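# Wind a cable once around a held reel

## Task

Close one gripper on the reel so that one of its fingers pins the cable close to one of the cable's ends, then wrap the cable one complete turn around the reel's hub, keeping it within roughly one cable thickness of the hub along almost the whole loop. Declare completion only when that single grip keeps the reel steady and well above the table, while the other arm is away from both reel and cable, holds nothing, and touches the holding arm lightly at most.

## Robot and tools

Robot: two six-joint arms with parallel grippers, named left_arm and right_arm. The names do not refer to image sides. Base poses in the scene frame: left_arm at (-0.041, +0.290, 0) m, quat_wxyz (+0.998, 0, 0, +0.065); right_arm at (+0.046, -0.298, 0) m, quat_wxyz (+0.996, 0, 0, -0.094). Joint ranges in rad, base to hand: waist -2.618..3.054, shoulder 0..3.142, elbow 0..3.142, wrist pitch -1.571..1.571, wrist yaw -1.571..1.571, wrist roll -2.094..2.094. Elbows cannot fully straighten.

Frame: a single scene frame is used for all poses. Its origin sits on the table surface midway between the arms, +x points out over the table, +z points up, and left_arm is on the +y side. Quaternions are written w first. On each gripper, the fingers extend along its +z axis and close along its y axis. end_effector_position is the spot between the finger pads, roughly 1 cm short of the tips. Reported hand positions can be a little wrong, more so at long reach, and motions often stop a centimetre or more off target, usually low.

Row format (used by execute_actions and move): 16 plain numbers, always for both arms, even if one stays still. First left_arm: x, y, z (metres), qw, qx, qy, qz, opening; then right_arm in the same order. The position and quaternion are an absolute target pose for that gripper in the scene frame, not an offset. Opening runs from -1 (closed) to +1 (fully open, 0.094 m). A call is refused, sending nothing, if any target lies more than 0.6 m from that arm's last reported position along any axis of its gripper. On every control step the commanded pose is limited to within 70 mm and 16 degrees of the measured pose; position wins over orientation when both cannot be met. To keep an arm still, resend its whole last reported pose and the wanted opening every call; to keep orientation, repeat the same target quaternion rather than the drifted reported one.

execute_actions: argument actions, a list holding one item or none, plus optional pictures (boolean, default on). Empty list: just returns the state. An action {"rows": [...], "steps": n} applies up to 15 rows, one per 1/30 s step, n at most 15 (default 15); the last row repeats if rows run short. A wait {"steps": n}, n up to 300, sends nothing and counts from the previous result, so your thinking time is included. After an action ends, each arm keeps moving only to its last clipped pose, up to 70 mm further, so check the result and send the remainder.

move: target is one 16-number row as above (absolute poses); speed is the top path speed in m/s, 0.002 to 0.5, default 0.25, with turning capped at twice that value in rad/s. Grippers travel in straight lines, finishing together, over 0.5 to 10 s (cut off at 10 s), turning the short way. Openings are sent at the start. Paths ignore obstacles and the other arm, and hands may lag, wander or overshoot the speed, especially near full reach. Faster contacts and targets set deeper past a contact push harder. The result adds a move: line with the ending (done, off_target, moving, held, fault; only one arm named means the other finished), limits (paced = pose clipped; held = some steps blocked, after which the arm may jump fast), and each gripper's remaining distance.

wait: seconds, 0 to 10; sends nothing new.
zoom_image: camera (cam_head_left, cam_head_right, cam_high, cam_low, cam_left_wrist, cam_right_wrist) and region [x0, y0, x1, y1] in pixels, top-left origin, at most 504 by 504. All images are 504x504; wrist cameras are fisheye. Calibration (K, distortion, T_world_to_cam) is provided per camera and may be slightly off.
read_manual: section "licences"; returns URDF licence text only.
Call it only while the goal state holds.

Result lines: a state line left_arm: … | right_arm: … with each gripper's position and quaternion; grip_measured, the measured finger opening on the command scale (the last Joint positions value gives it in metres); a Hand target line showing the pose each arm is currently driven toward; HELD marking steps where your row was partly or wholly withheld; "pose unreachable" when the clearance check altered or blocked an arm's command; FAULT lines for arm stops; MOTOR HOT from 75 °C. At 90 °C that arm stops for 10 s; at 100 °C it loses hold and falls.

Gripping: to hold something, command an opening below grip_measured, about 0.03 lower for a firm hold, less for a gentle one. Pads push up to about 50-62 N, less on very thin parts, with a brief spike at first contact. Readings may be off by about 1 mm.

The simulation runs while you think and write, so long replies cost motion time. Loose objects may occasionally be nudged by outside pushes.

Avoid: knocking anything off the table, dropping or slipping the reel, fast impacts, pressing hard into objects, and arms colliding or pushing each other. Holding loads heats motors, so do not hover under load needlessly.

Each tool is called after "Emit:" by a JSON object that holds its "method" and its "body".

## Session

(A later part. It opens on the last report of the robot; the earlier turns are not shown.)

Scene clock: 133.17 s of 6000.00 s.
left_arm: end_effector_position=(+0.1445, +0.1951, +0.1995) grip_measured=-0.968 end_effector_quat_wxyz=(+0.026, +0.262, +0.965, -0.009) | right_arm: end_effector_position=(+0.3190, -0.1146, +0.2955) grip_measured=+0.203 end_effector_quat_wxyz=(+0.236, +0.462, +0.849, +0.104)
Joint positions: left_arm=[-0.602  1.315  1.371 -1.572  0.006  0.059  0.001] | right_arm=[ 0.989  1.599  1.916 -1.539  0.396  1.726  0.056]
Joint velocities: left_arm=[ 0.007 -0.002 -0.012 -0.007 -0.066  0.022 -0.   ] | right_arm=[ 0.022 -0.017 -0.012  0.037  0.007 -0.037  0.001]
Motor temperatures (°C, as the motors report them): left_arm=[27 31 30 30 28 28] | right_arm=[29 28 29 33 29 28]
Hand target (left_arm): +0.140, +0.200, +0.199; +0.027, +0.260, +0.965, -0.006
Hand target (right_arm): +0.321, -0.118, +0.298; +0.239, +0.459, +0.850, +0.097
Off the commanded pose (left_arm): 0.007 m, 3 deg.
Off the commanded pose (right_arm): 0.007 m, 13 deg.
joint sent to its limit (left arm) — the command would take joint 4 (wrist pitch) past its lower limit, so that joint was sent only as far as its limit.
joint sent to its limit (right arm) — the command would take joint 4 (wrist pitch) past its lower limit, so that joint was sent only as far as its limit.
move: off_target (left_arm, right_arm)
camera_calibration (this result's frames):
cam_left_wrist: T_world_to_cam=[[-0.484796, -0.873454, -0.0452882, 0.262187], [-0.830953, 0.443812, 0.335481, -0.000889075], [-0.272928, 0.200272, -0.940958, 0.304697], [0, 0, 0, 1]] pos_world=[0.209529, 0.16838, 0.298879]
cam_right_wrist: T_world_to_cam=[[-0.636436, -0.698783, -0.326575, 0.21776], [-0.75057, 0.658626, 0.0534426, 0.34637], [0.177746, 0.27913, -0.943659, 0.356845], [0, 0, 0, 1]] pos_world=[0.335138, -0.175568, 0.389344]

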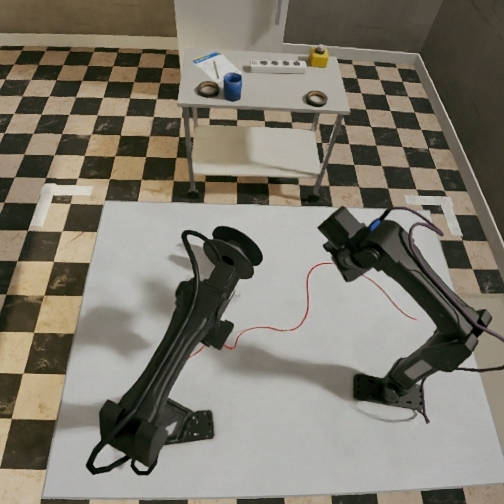

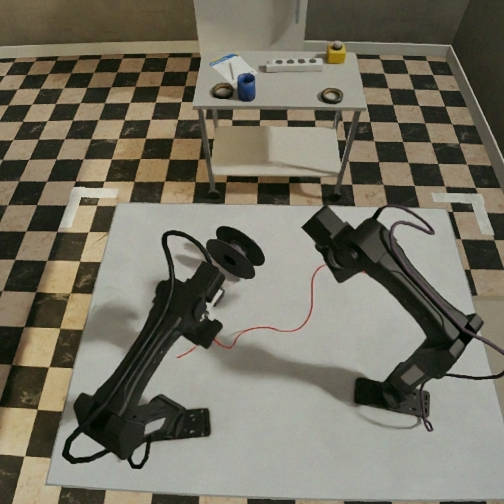

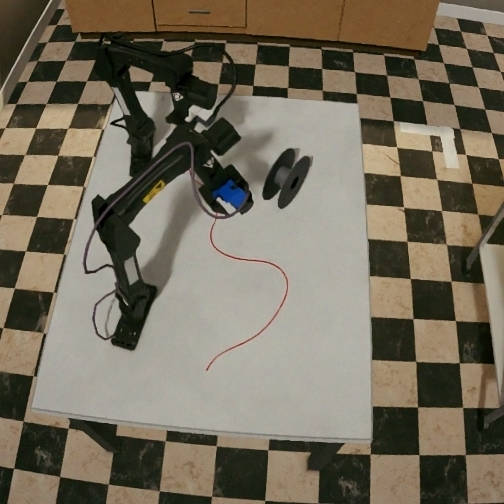

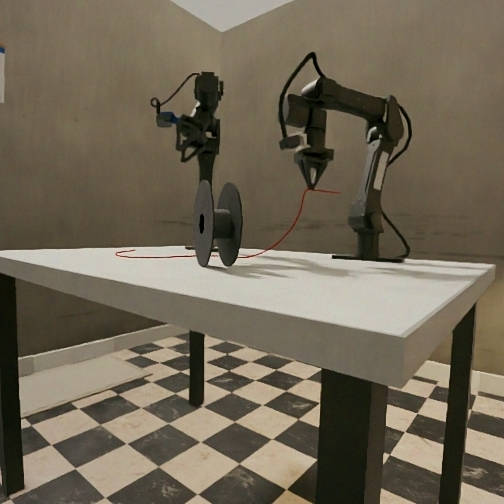

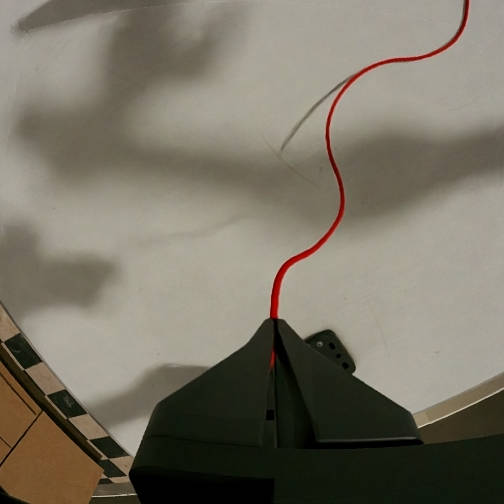

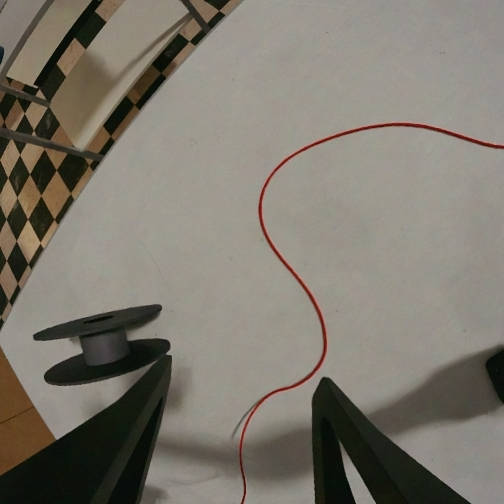

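Emit:
{"method": "move", "body": {"target": [0.13,0.14,0.015,0,0.26,0.966,0,-1,0.25,-0.25,0.25,0.3,0,0.95,0,0.2]}}

Emit:
{"method": "move", "body": {"target": [0.13,0.14,0.015,0,0.26,0.966,0,0.1,0.25,-0.25,0.25,0.3,0,0.95,0,0.2]}}

Emit:
{"method": "move", "body": {"target": [0.3,0.24,0.28,0.3,0.12,0.945,0,0.1,0.25,-0.25,0.25,0.3,0,0.95,0,0.2]}}

Scene clock: 142.57 s of 6000.00 s.
left_arm: end_effector_position=(+0.1314, +0.1394, +0.0215) grip_measured=-0.968 end_effector_quat_wxyz=(+0.002, +0.258, +0.966, -0.004) | right_arm: end_effector_position=(+0.2521, -0.2482, +0.2503) grip_measured=+0.203 end_effector_quat_wxyz=(+0.300, -0.000, +0.954, -0.007)
Joint positions: left_arm=[-0.85   1.498  0.798 -0.863  0.005 -0.199  0.001] | right_arm=[ 0.648  0.926  1.212 -1.304  0.269  0.382  0.056]
Joint velocities: left_arm=[-0.002  0.007  0.007  0.007 -0.037  0.022 -0.001] | right_arm=[-0.012  0.007  0.002 -0.081  0.007 -0.066 -0.   ]
Motor temperatures (°C, as the motors report them): left_arm=[27 31 30 30 28 28] | right_arm=[29 28 29 32 29 28]
Hand target (left_arm): +0.129, +0.140, +0.015; -0.001, +0.260, +0.966, +0.001
Hand target (right_arm): +0.250, -0.250, +0.249; +0.303, -0.000, +0.953, -0.005
Off the commanded pose (left_arm): 0.007 m, 1 deg.
Off the commanded pose (right_arm): 0.003 m, 1 deg.
After step 180, 0.73 s passed at rest.
move: done
camera_calibration (this result's frames):
cam_left_wrist: T_world_to_cam=[[-0.47804, -0.877249, -0.0437245, 0.198693], [-0.819726, 0.427707, 0.38094, 0.072457], [-0.315478, 0.217947, -0.923565, 0.147576], [0, 0, 0, 1]] pos_world=[0.200935, 0.111149, 0.117382]
cam_right_wrist: T_world_to_cam=[[0.148499, -0.980988, 0.124941, -0.313882], [-0.977178, -0.164967, -0.133822, 0.286063], [0.151889, -0.102217, -0.983098, 0.285082], [0, 0, 0, 1]] pos_world=[0.282845, -0.231583, 0.357762]

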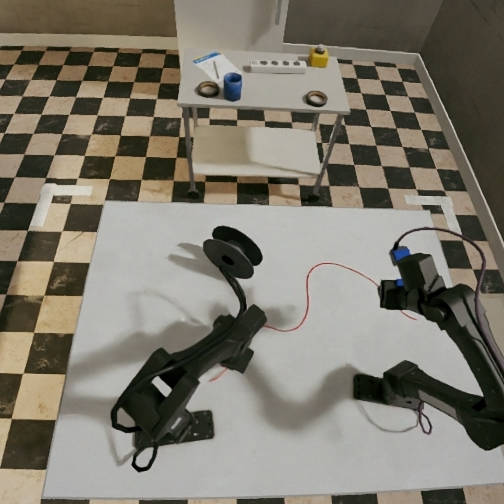

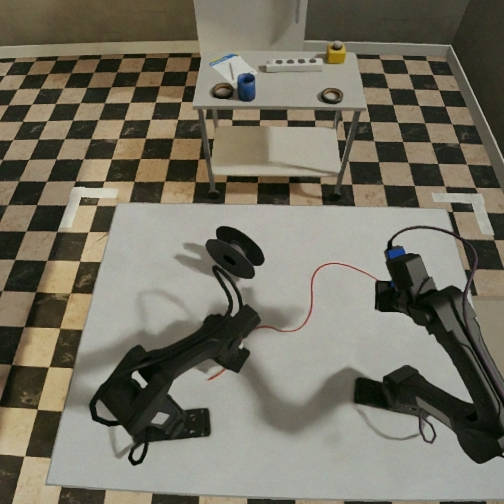

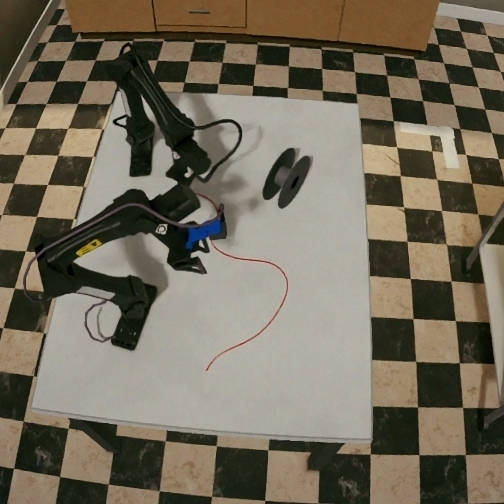

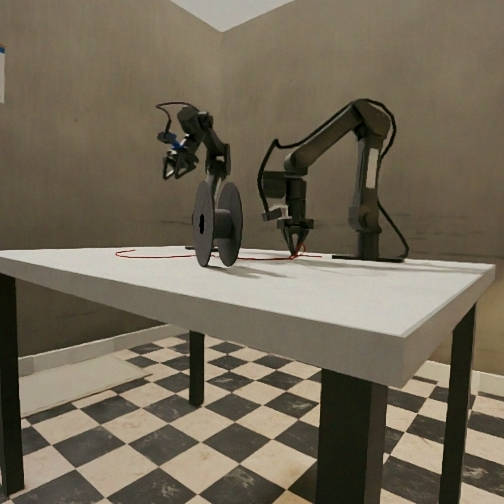

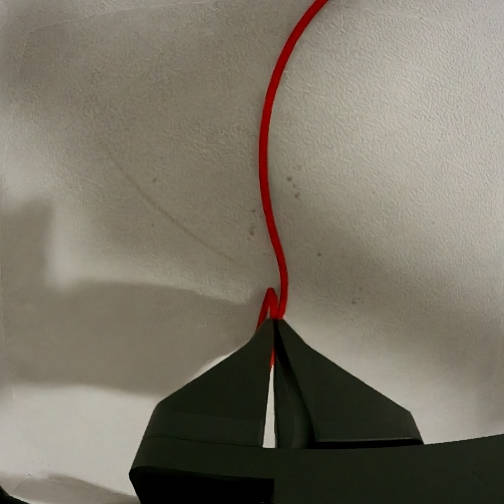

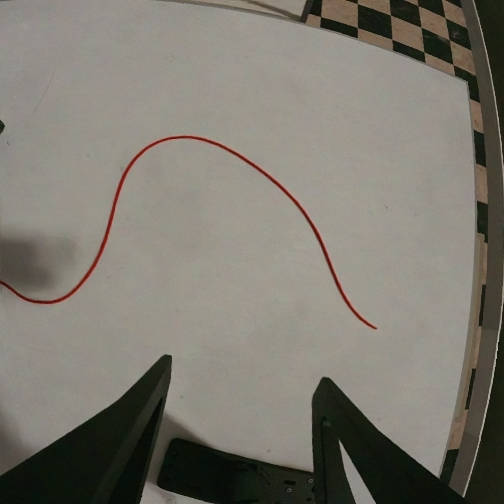

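Scene clock: 143.27 s of 6000.00 s.
left_arm: end_effector_position=(+0.1328, +0.1382, +0.0215) grip_measured=+0.097 end_effector_quat_wxyz=(+0.006, +0.258, +0.966, -0.005) | right_arm: end_effector_position=(+0.2519, -0.2483, +0.2497) grip_measured=+0.203 end_effector_quat_wxyz=(+0.297, -0.001, +0.955, -0.004)
Joint positions: left_arm=[-0.85   1.498  0.798 -0.856  0.005 -0.199  0.052] | right_arm=[ 0.635  0.926  1.212 -1.304  0.254  0.372  0.056]
Joint velocities: left_arm=[-0.017 -0.002  0.002  0.022  0.051 -0.007  0.   ] | right_arm=[ 0.002 -0.012 -0.007 -0.007 -0.022  0.037 -0.001]
Motor temperatures (°C, as the motors report them): left_arm=[27 31 30 30 28 28] | right_arm=[29 28 29 32 29 28]
Hand target (left_arm): +0.130, +0.140, +0.015; -0.000, +0.260, +0.966, +0.000
Hand target (right_arm): +0.250, -0.250, +0.250; +0.301, -0.000, +0.954, -0.001
Off the commanded pose (left_arm): 0.007 m, 1 deg.
Off the commanded pose (right_arm): 0.003 m, 1 deg.
move: done
camera_calibration (this result's frames):
cam_left_wrist: T_world_to_cam=[[-0.477806, -0.877454, -0.0421384, 0.198263], [-0.821785, 0.429511, 0.374419, 0.0742331], [-0.310436, 0.213528, -0.926302, 0.14828], [0, 0, 0, 1]] pos_world=[0.201766, 0.110421, 0.117912]
cam_right_wrist: T_world_to_cam=[[0.152553, -0.981244, 0.117846, -0.313167], [-0.977392, -0.167457, -0.129083, 0.284034], [0.146396, -0.0954901, -0.984606, 0.287931], [0, 0, 0, 1]] pos_world=[0.283235, -0.232236, 0.357068]

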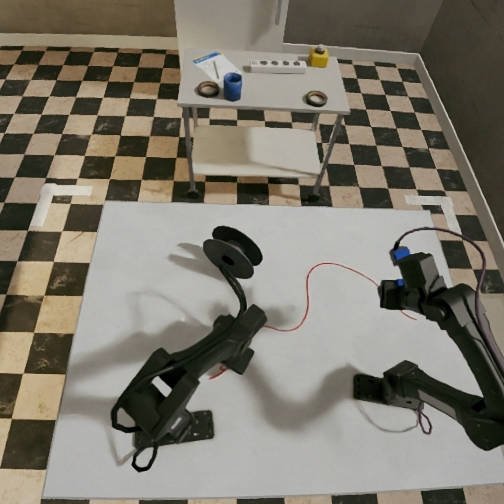

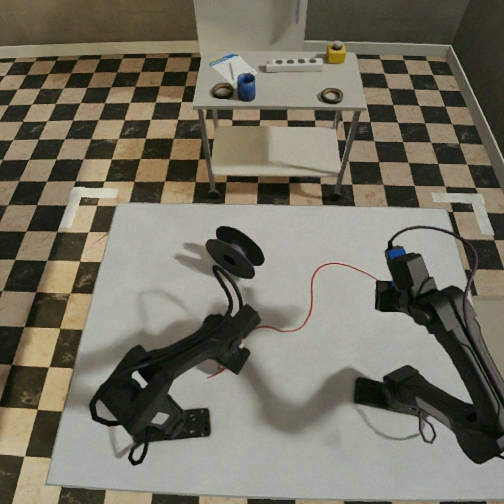

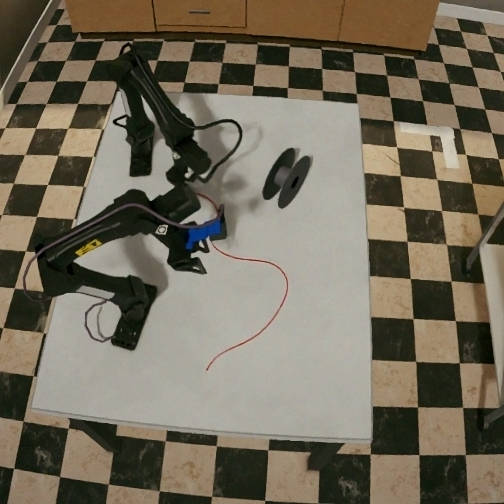

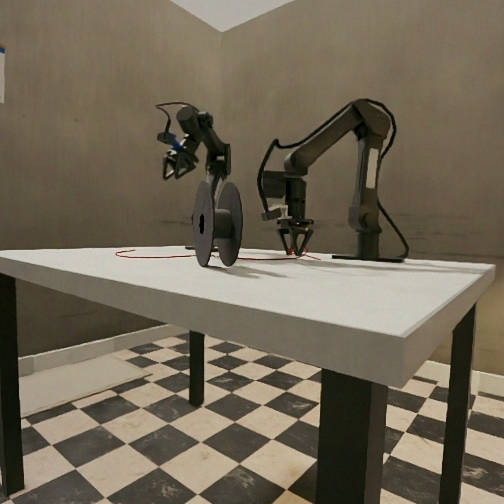

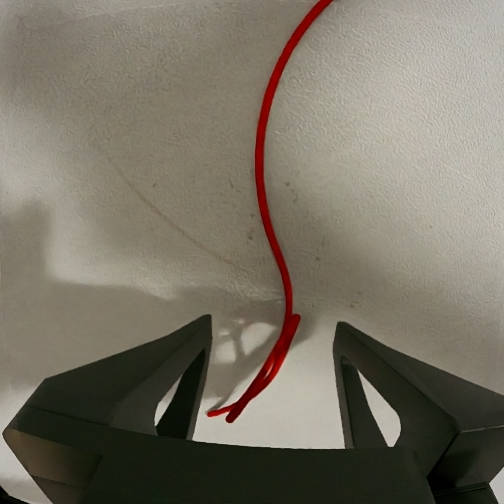

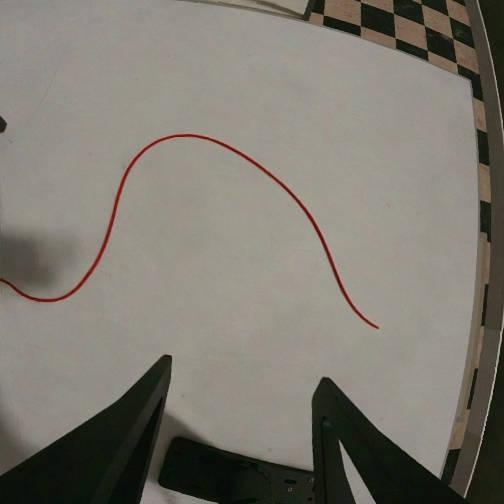

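Scene clock: 145.17 s of 6000.00 s.
left_arm: end_effector_position=(+0.3007, +0.2364, +0.2738) grip_measured=+0.097 end_effector_quat_wxyz=(+0.301, +0.123, +0.946, -0.001) | right_arm: end_effector_position=(+0.2517, -0.2479, +0.2496) grip_measured=+0.203 end_effector_quat_wxyz=(+0.296, -0.002, +0.955, -0.003)
Joint positions: left_arm=[-0.298  1.385  1.549 -1.124 -0.019  0.097  0.052] | right_arm=[ 0.635  0.926  1.212 -1.304  0.251  0.371  0.056]
Joint velocities: left_arm=[ 0.022 -0.002 -0.017  0.007  0.007 -0.037 -0.001] | right_arm=[-0.002 -0.017 -0.017 -0.095 -0.007 -0.051 -0.001]
Motor temperatures (°C, as the motors report them): left_arm=[27 31 30 30 28 28] | right_arm=[29 28 29 32 29 28]
Hand target (left_arm): +0.303, +0.238, +0.280; +0.303, +0.123, +0.945, -0.003
Hand target (right_arm): +0.250, -0.250, +0.250; +0.301, -0.000, +0.954, -0.000
Off the commanded pose (left_arm): 0.007 m, 0 deg.
Off the commanded pose (right_arm): 0.003 m, 1 deg.
move: done
camera_calibration (this result's frames):
cam_left_wrist: T_world_to_cam=[[-0.187913, -0.97713, -0.0995301, 0.327429], [-0.955725, 0.205273, -0.21084, 0.329165], [0.226449, 0.0555038, -0.97244, 0.301625], [0, 0, 0, 1]] pos_world=[0.307816, 0.23563, 0.395303]
cam_right_wrist: T_world_to_cam=[[0.154757, -0.981044, 0.116628, -0.312967], [-0.97714, -0.16941, -0.128442, 0.283259], [0.145765, -0.094085, -0.984835, 0.288464], [0, 0, 0, 1]] pos_world=[0.28317, -0.231908, 0.356973]

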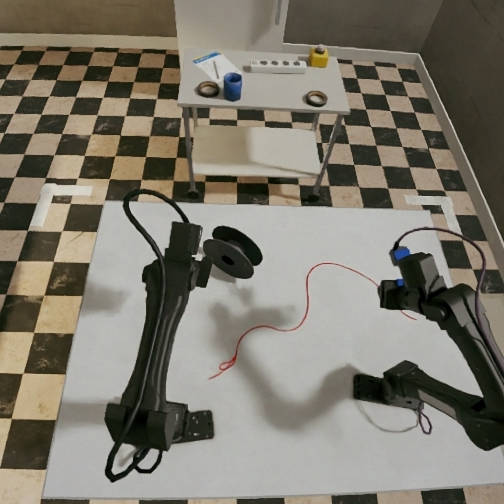

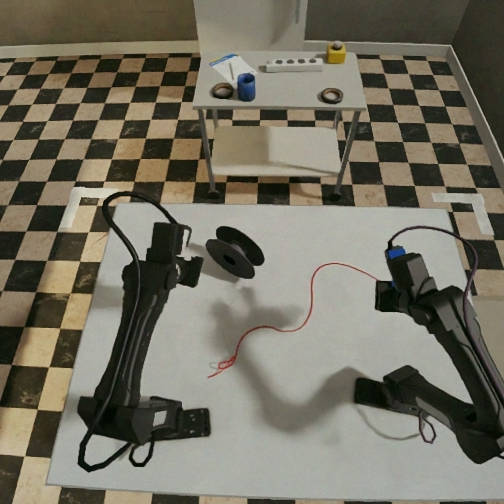

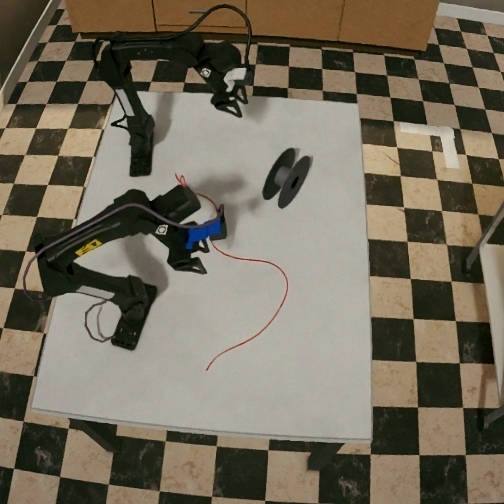

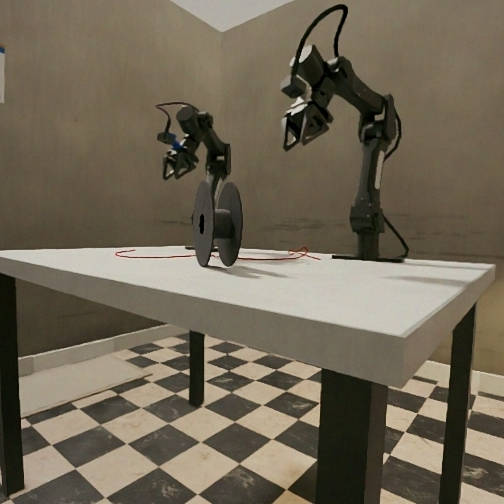

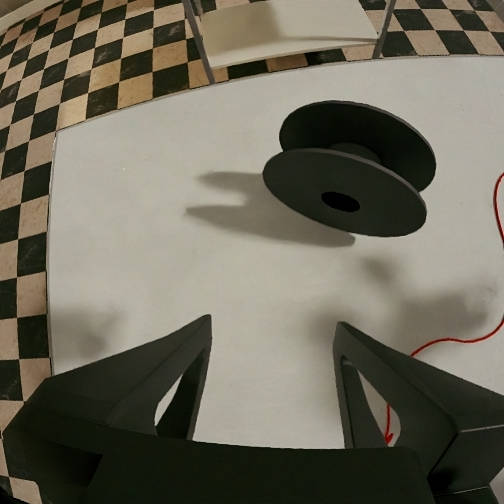

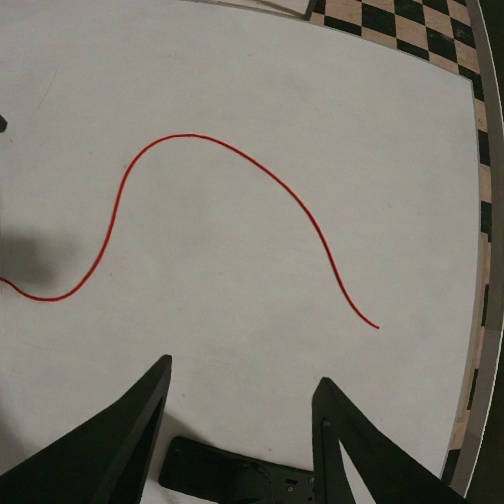

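Emit:
{"method": "move", "body": {"target": [0.45,0.138,0.24,0.089,-0.507,0.844,-0.149,0.1,0.25,-0.25,0.25,0.3,0,0.95,0,0.2], "speed": 0.2}}

Scene clock: 155.67 s of 6000.00 s.
left_arm: end_effector_position=(+0.4491, +0.1407, +0.2325) grip_measured=+0.097 end_effector_quat_wxyz=(+0.121, -0.507, +0.835, -0.180) | right_arm: end_effector_position=(+0.2517, -0.2479, +0.2496) grip_measured=+0.203 end_effector_quat_wxyz=(+0.296, -0.002, +0.955, -0.003)
Joint positions: left_arm=[-0.405  2.368  2.788 -1.559  0.066 -1.38   0.052] | right_arm=[ 0.635  0.926  1.212 -1.304  0.251  0.371  0.056]
Joint velocities: left_arm=[ 0.007 -0.002  0.017 -0.007  0.037 -0.037  0.   ] | right_arm=[-0.002 -0.007  0.002  0.051 -0.022  0.022 -0.001]
Motor temperatures (°C, as the motors report them): left_arm=[27 31 31 31 28 28] | right_arm=[29 28 29 32 29 28]
Hand target (left_arm): +0.447, +0.136, +0.237; +0.122, -0.504, +0.835, -0.185
Hand target (right_arm): +0.250, -0.250, +0.250; +0.301, +0.000, +0.954, -0.000
Off the commanded pose (left_arm): 0.008 m, 5 deg.
Off the commanded pose (right_arm): 0.003 m, 1 deg.
joint sent to its limit (left arm) — the command would take joint 4 (wrist pitch) past its lower limit, so that joint was sent only as far as its limit.
After step 180, 0.47 s passed at rest.
move: off_target (left_arm)
camera_calibration (this result's frames):
cam_left_wrist: T_world_to_cam=[[0.829871, -0.41113, 0.377208, -0.389885], [-0.538419, -0.767412, 0.348114, 0.301366], [0.146354, -0.491986, -0.858214, 0.319672], [0, 0, 0, 1]] pos_world=[0.43903, 0.228252, 0.316505]
cam_right_wrist: T_world_to_cam=[[0.154757, -0.981044, 0.116628, -0.312967], [-0.97714, -0.16941, -0.128442, 0.283259], [0.145765, -0.094085, -0.984835, 0.288464], [0, 0, 0, 1]] pos_world=[0.28317, -0.231908, 0.356973]

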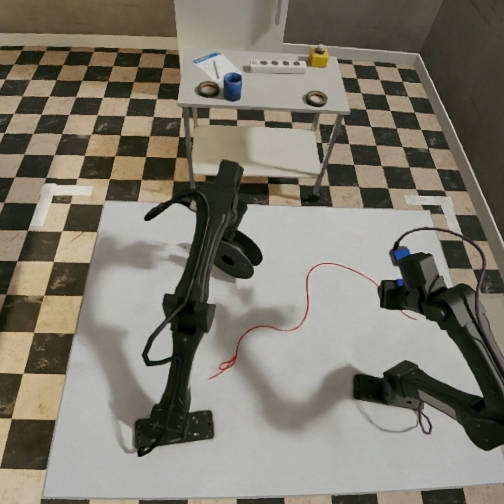

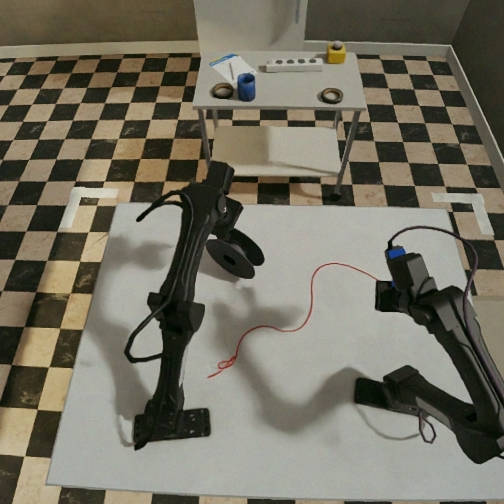

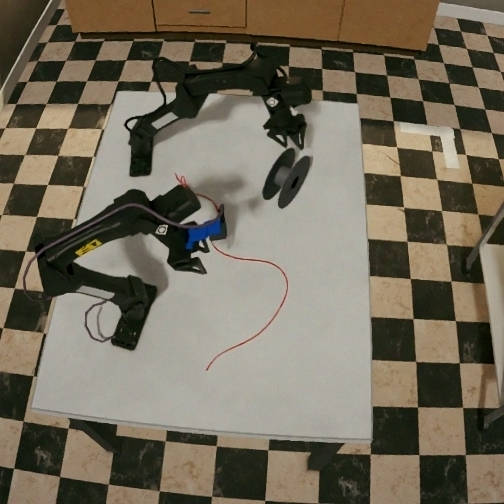

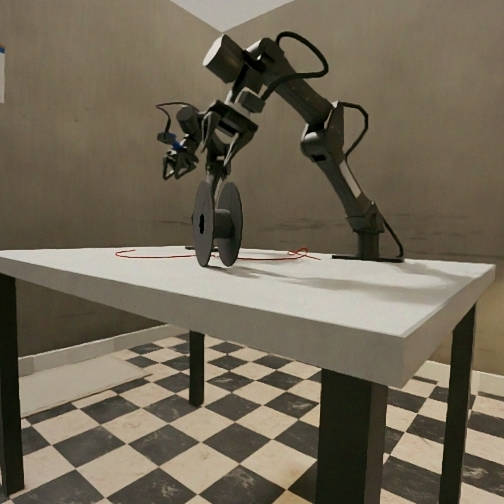

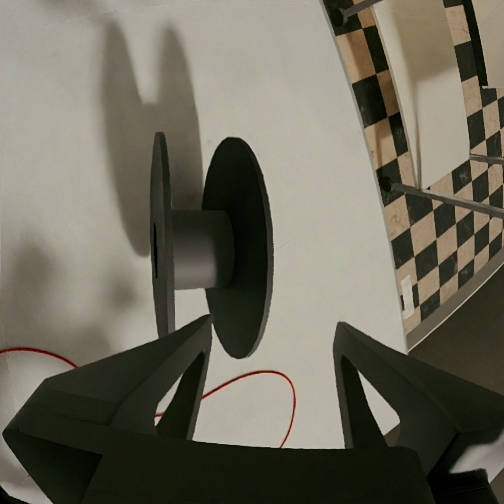

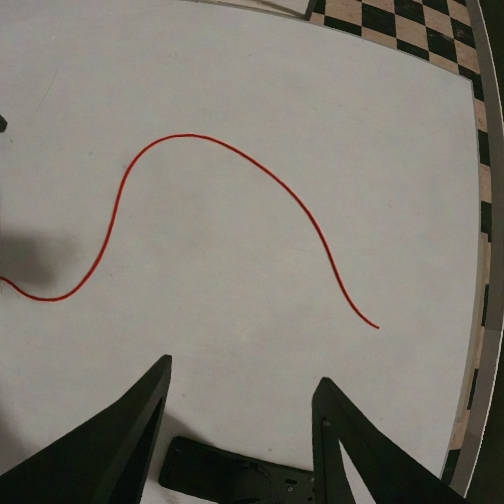

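Emit:
{"method": "move", "body": {"target": [0.47,0.136,0.185,0.121,-0.507,0.835,-0.18,0.1,0.25,-0.25,0.25,0.3,0,0.95,0,0.2], "speed": 0.05}}

Scene clock: 160.13 s of 6000.00 s.
left_arm: end_effector_position=(+0.4711, +0.1343, +0.1729) grip_measured=+0.097 end_effector_quat_wxyz=(+0.111, -0.510, +0.836, -0.170) | right_arm: end_effector_position=(+0.2517, -0.2479, +0.2496) grip_measured=+0.203 end_effector_quat_wxyz=(+0.296, -0.002, +0.955, -0.003)
Joint positions: left_arm=[-0.405  2.334  2.466 -1.299  0.067 -1.383  0.052] | right_arm=[ 0.635  0.926  1.212 -1.304  0.251  0.371  0.056]
Joint velocities: left_arm=[ 0.007  0.007  0.017 -0.007  0.037  0.007 -0.001] | right_arm=[ 0.012  0.002  0.002  0.007 -0.037  0.051  0.001]
Motor temperatures (°C, as the motors report them): left_arm=[27 32 31 31 28 28] | right_arm=[29 28 29 32 29 28]
Hand target (left_arm): +0.470, +0.136, +0.185; +0.121, -0.507, +0.835, -0.179
Hand target (right_arm): +0.250, -0.250, +0.250; +0.301, +0.000, +0.954, -0.000
Off the commanded pose (left_arm): 0.012 m, 2 deg.
Off the commanded pose (right_arm): 0.003 m, 1 deg.
move: off_target (left_arm)
camera_calibration (this result's frames):
cam_left_wrist: T_world_to_cam=[[0.841012, -0.411576, 0.351146, -0.38896], [-0.526824, -0.7707, 0.358438, 0.322294], [0.123104, -0.486443, -0.864996, 0.273548], [0, 0, 0, 1]] pos_world=[0.463238, 0.221371, 0.257678]
cam_right_wrist: T_world_to_cam=[[0.154757, -0.981044, 0.116628, -0.312967], [-0.97714, -0.16941, -0.128442, 0.283259], [0.145765, -0.094085, -0.984835, 0.288464], [0, 0, 0, 1]] pos_world=[0.28317, -0.231908, 0.356973]

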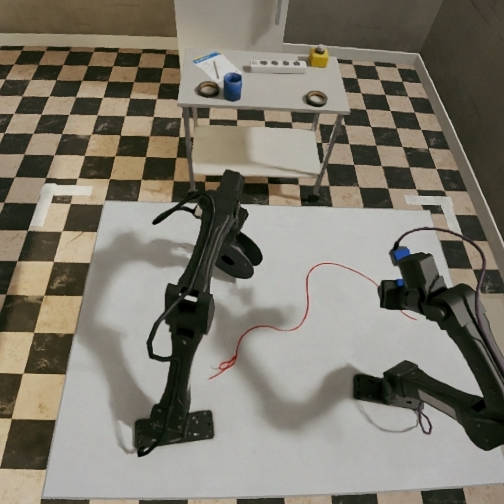

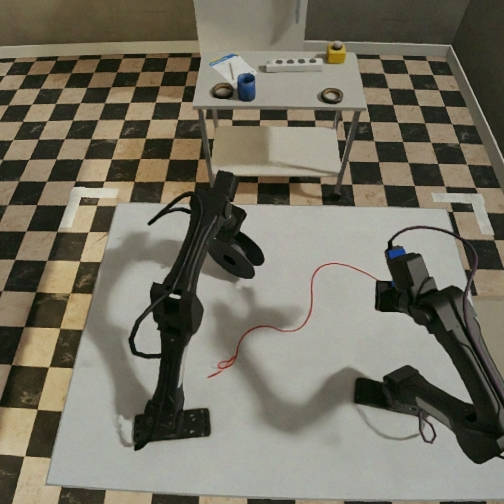

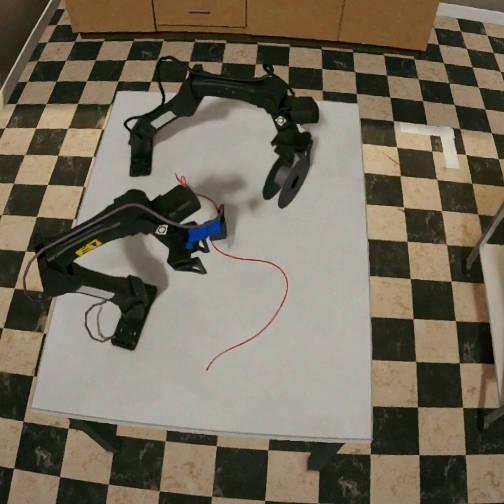

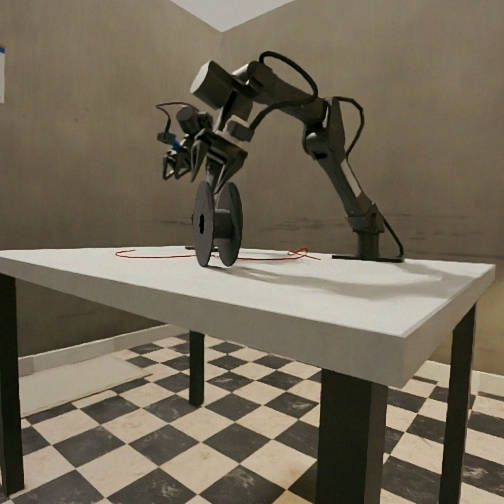

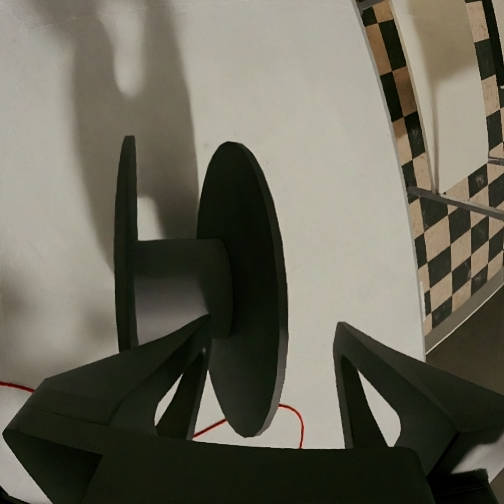

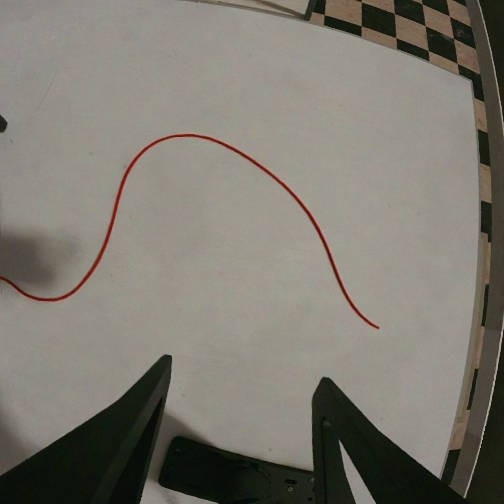

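Emit:
{"method": "move", "body": {"target": [0.478,0.134,0.152,0.121,-0.507,0.835,-0.18,0.1,0.25,-0.25,0.25,0.3,0,0.95,0,0.2], "speed": 0.05}}

Emit:
{"method": "move", "body": {"target": [0.478,0.134,0.156,0.121,-0.507,0.835,-0.18,-1,0.25,-0.25,0.25,0.3,0,0.95,0,0.2], "speed": 0.05}}

Scene clock: 165.17 s of 6000.00 s.
left_arm: end_effector_position=(+0.4799, +0.1316, +0.1426) grip_measured=+0.097 end_effector_quat_wxyz=(+0.114, -0.509, +0.835, -0.174) | right_arm: end_effector_position=(+0.2517, -0.2479, +0.2496) grip_measured=+0.203 end_effector_quat_wxyz=(+0.296, -0.002, +0.955, -0.003)
Joint positions: left_arm=[-0.405  2.313  2.299 -1.142  0.068 -1.383  0.052] | right_arm=[ 0.635  0.926  1.212 -1.304  0.251  0.371  0.056]
Joint velocities: left_arm=[-0.012  0.007  0.002 -0.037 -0.007  0.051 -0.   ] | right_arm=[ 0.017  0.022 -0.002 -0.037  0.007  0.007 -0.001]
Motor temperatures (°C, as the motors report them): left_arm=[27 34 31 31 28 28] | right_arm=[29 28 29 32 29 28]
Hand target (left_arm): +0.478, +0.134, +0.152; +0.121, -0.507, +0.835, -0.180
Hand target (right_arm): +0.250, -0.250, +0.250; +0.301, +0.000, +0.954, -0.000
Off the commanded pose (left_arm): 0.010 m, 1 deg.
Off the commanded pose (right_arm): 0.003 m, 1 deg.
move: done
camera_calibration (this result's frames):
cam_left_wrist: T_world_to_cam=[[0.837404, -0.41023, 0.361201, -0.386733], [-0.530538, -0.768996, 0.356614, 0.337493], [0.131469, -0.490261, -0.861603, 0.240886], [0, 0, 0, 1]] pos_world=[0.471236, 0.218979, 0.226881]
cam_right_wrist: T_world_to_cam=[[0.154757, -0.981044, 0.116628, -0.312967], [-0.97714, -0.16941, -0.128442, 0.283259], [0.145765, -0.094085, -0.984835, 0.288464], [0, 0, 0, 1]] pos_world=[0.28317, -0.231908, 0.356973]

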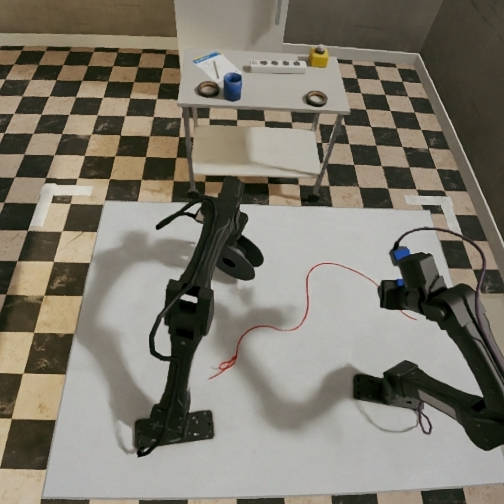

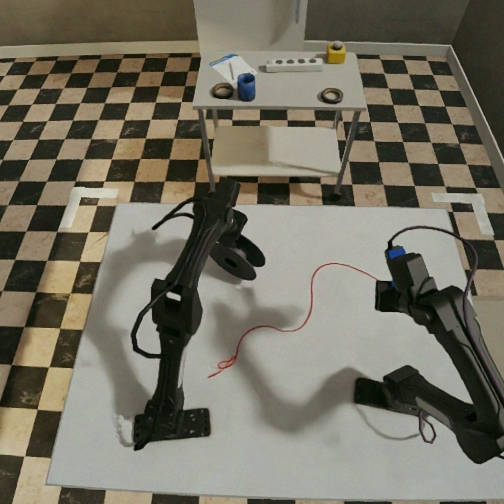

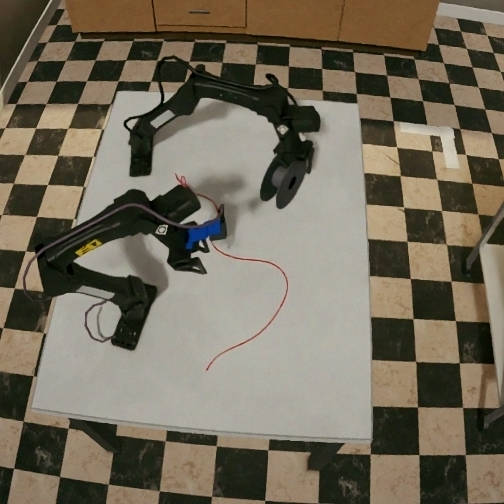

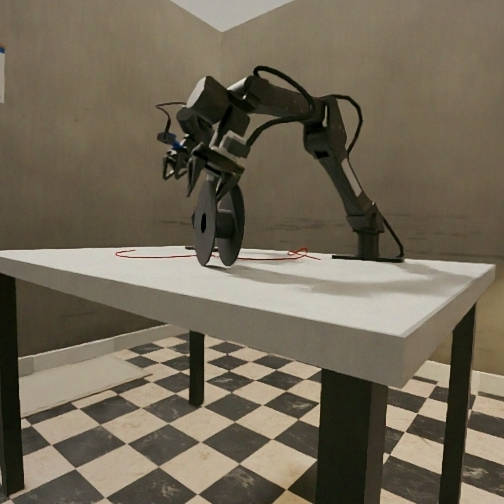

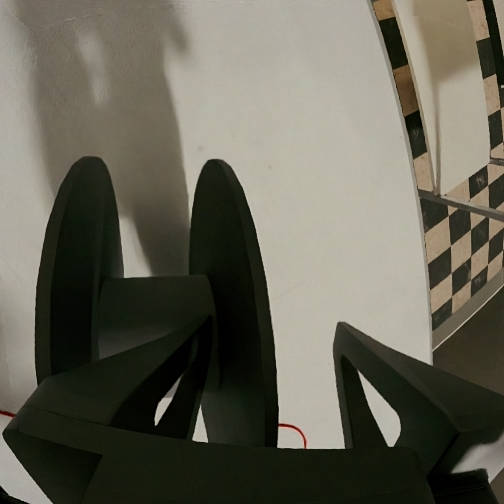

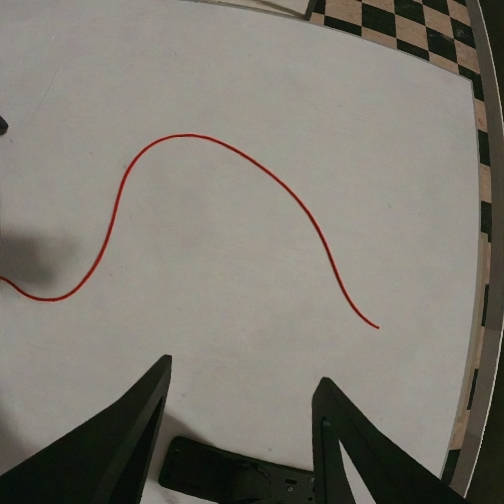

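Scene clock: 165.87 s of 6000.00 s.
left_arm: end_effector_position=(+0.4751, +0.1359, +0.1512) grip_measured=-0.924 end_effector_quat_wxyz=(+0.116, -0.509, +0.835, -0.171) | right_arm: end_effector_position=(+0.2517, -0.2479, +0.2496) grip_measured=+0.203 end_effector_quat_wxyz=(+0.296, -0.002, +0.955, -0.003)
Joint positions: left_arm=[-0.401  2.293  2.301 -1.167  0.063 -1.38   0.004] | right_arm=[ 0.635  0.926  1.212 -1.304  0.251  0.371  0.056]
Joint velocities: left_arm=[-0.007 -0.012 -0.012  0.022  0.022 -0.037 -0.001] | right_arm=[ 0.007 -0.022  0.007 -0.007 -0.007 -0.037  0.   ]
Motor temperatures (°C, as the motors report them): left_arm=[27 34 31 31 28 28] | right_arm=[29 28 29 32 29 28]
Hand target (left_arm): +0.478, +0.134, +0.156; +0.121, -0.507, +0.835, -0.180
Hand target (right_arm): +0.250, -0.250, +0.250; +0.301, +0.000, +0.954, -0.000
Off the commanded pose (left_arm): 0.006 m, 1 deg.
Off the commanded pose (right_arm): 0.003 m, 1 deg.
move: done
camera_calibration (this result's frames):
cam_left_wrist: T_world_to_cam=[[0.838506, -0.410929, 0.357833, -0.384], [-0.528631, -0.772722, 0.351354, 0.335618], [0.132124, -0.483775, -0.865162, 0.250383], [0, 0, 0, 1]] pos_world=[0.466323, 0.222671, 0.236109]
cam_right_wrist: T_world_to_cam=[[0.154757, -0.981044, 0.116628, -0.312967], [-0.97714, -0.16941, -0.128442, 0.283259], [0.145765, -0.094085, -0.984835, 0.288464], [0, 0, 0, 1]] pos_world=[0.28317, -0.231908, 0.356973]

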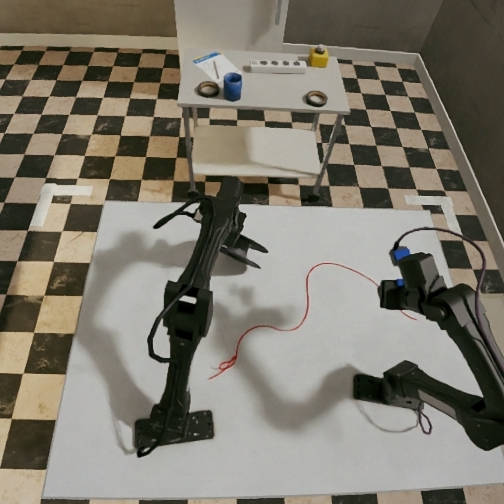

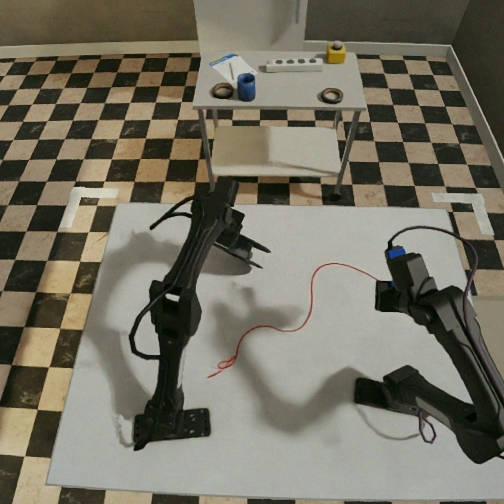

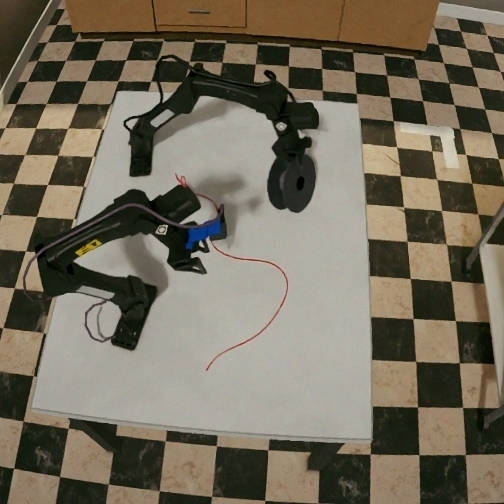

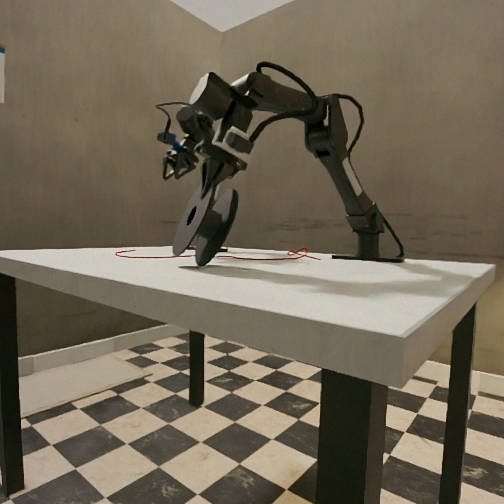

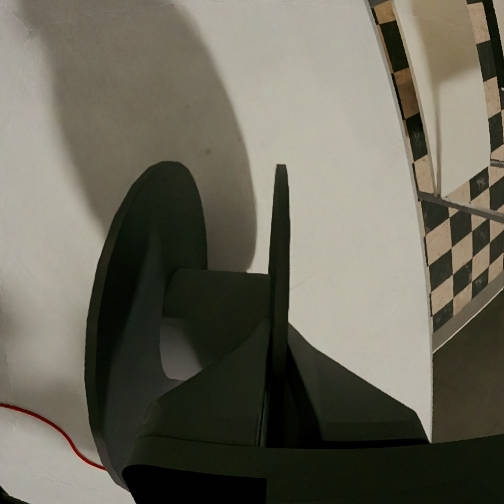

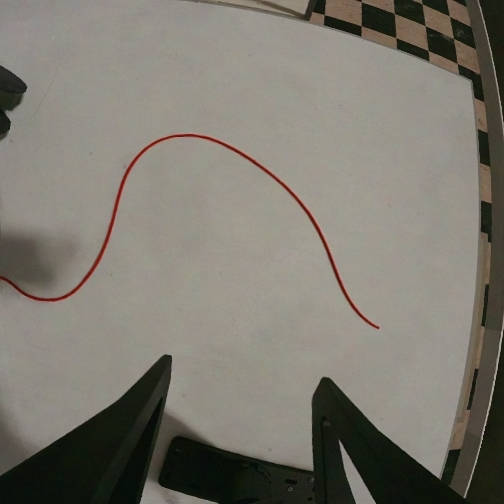

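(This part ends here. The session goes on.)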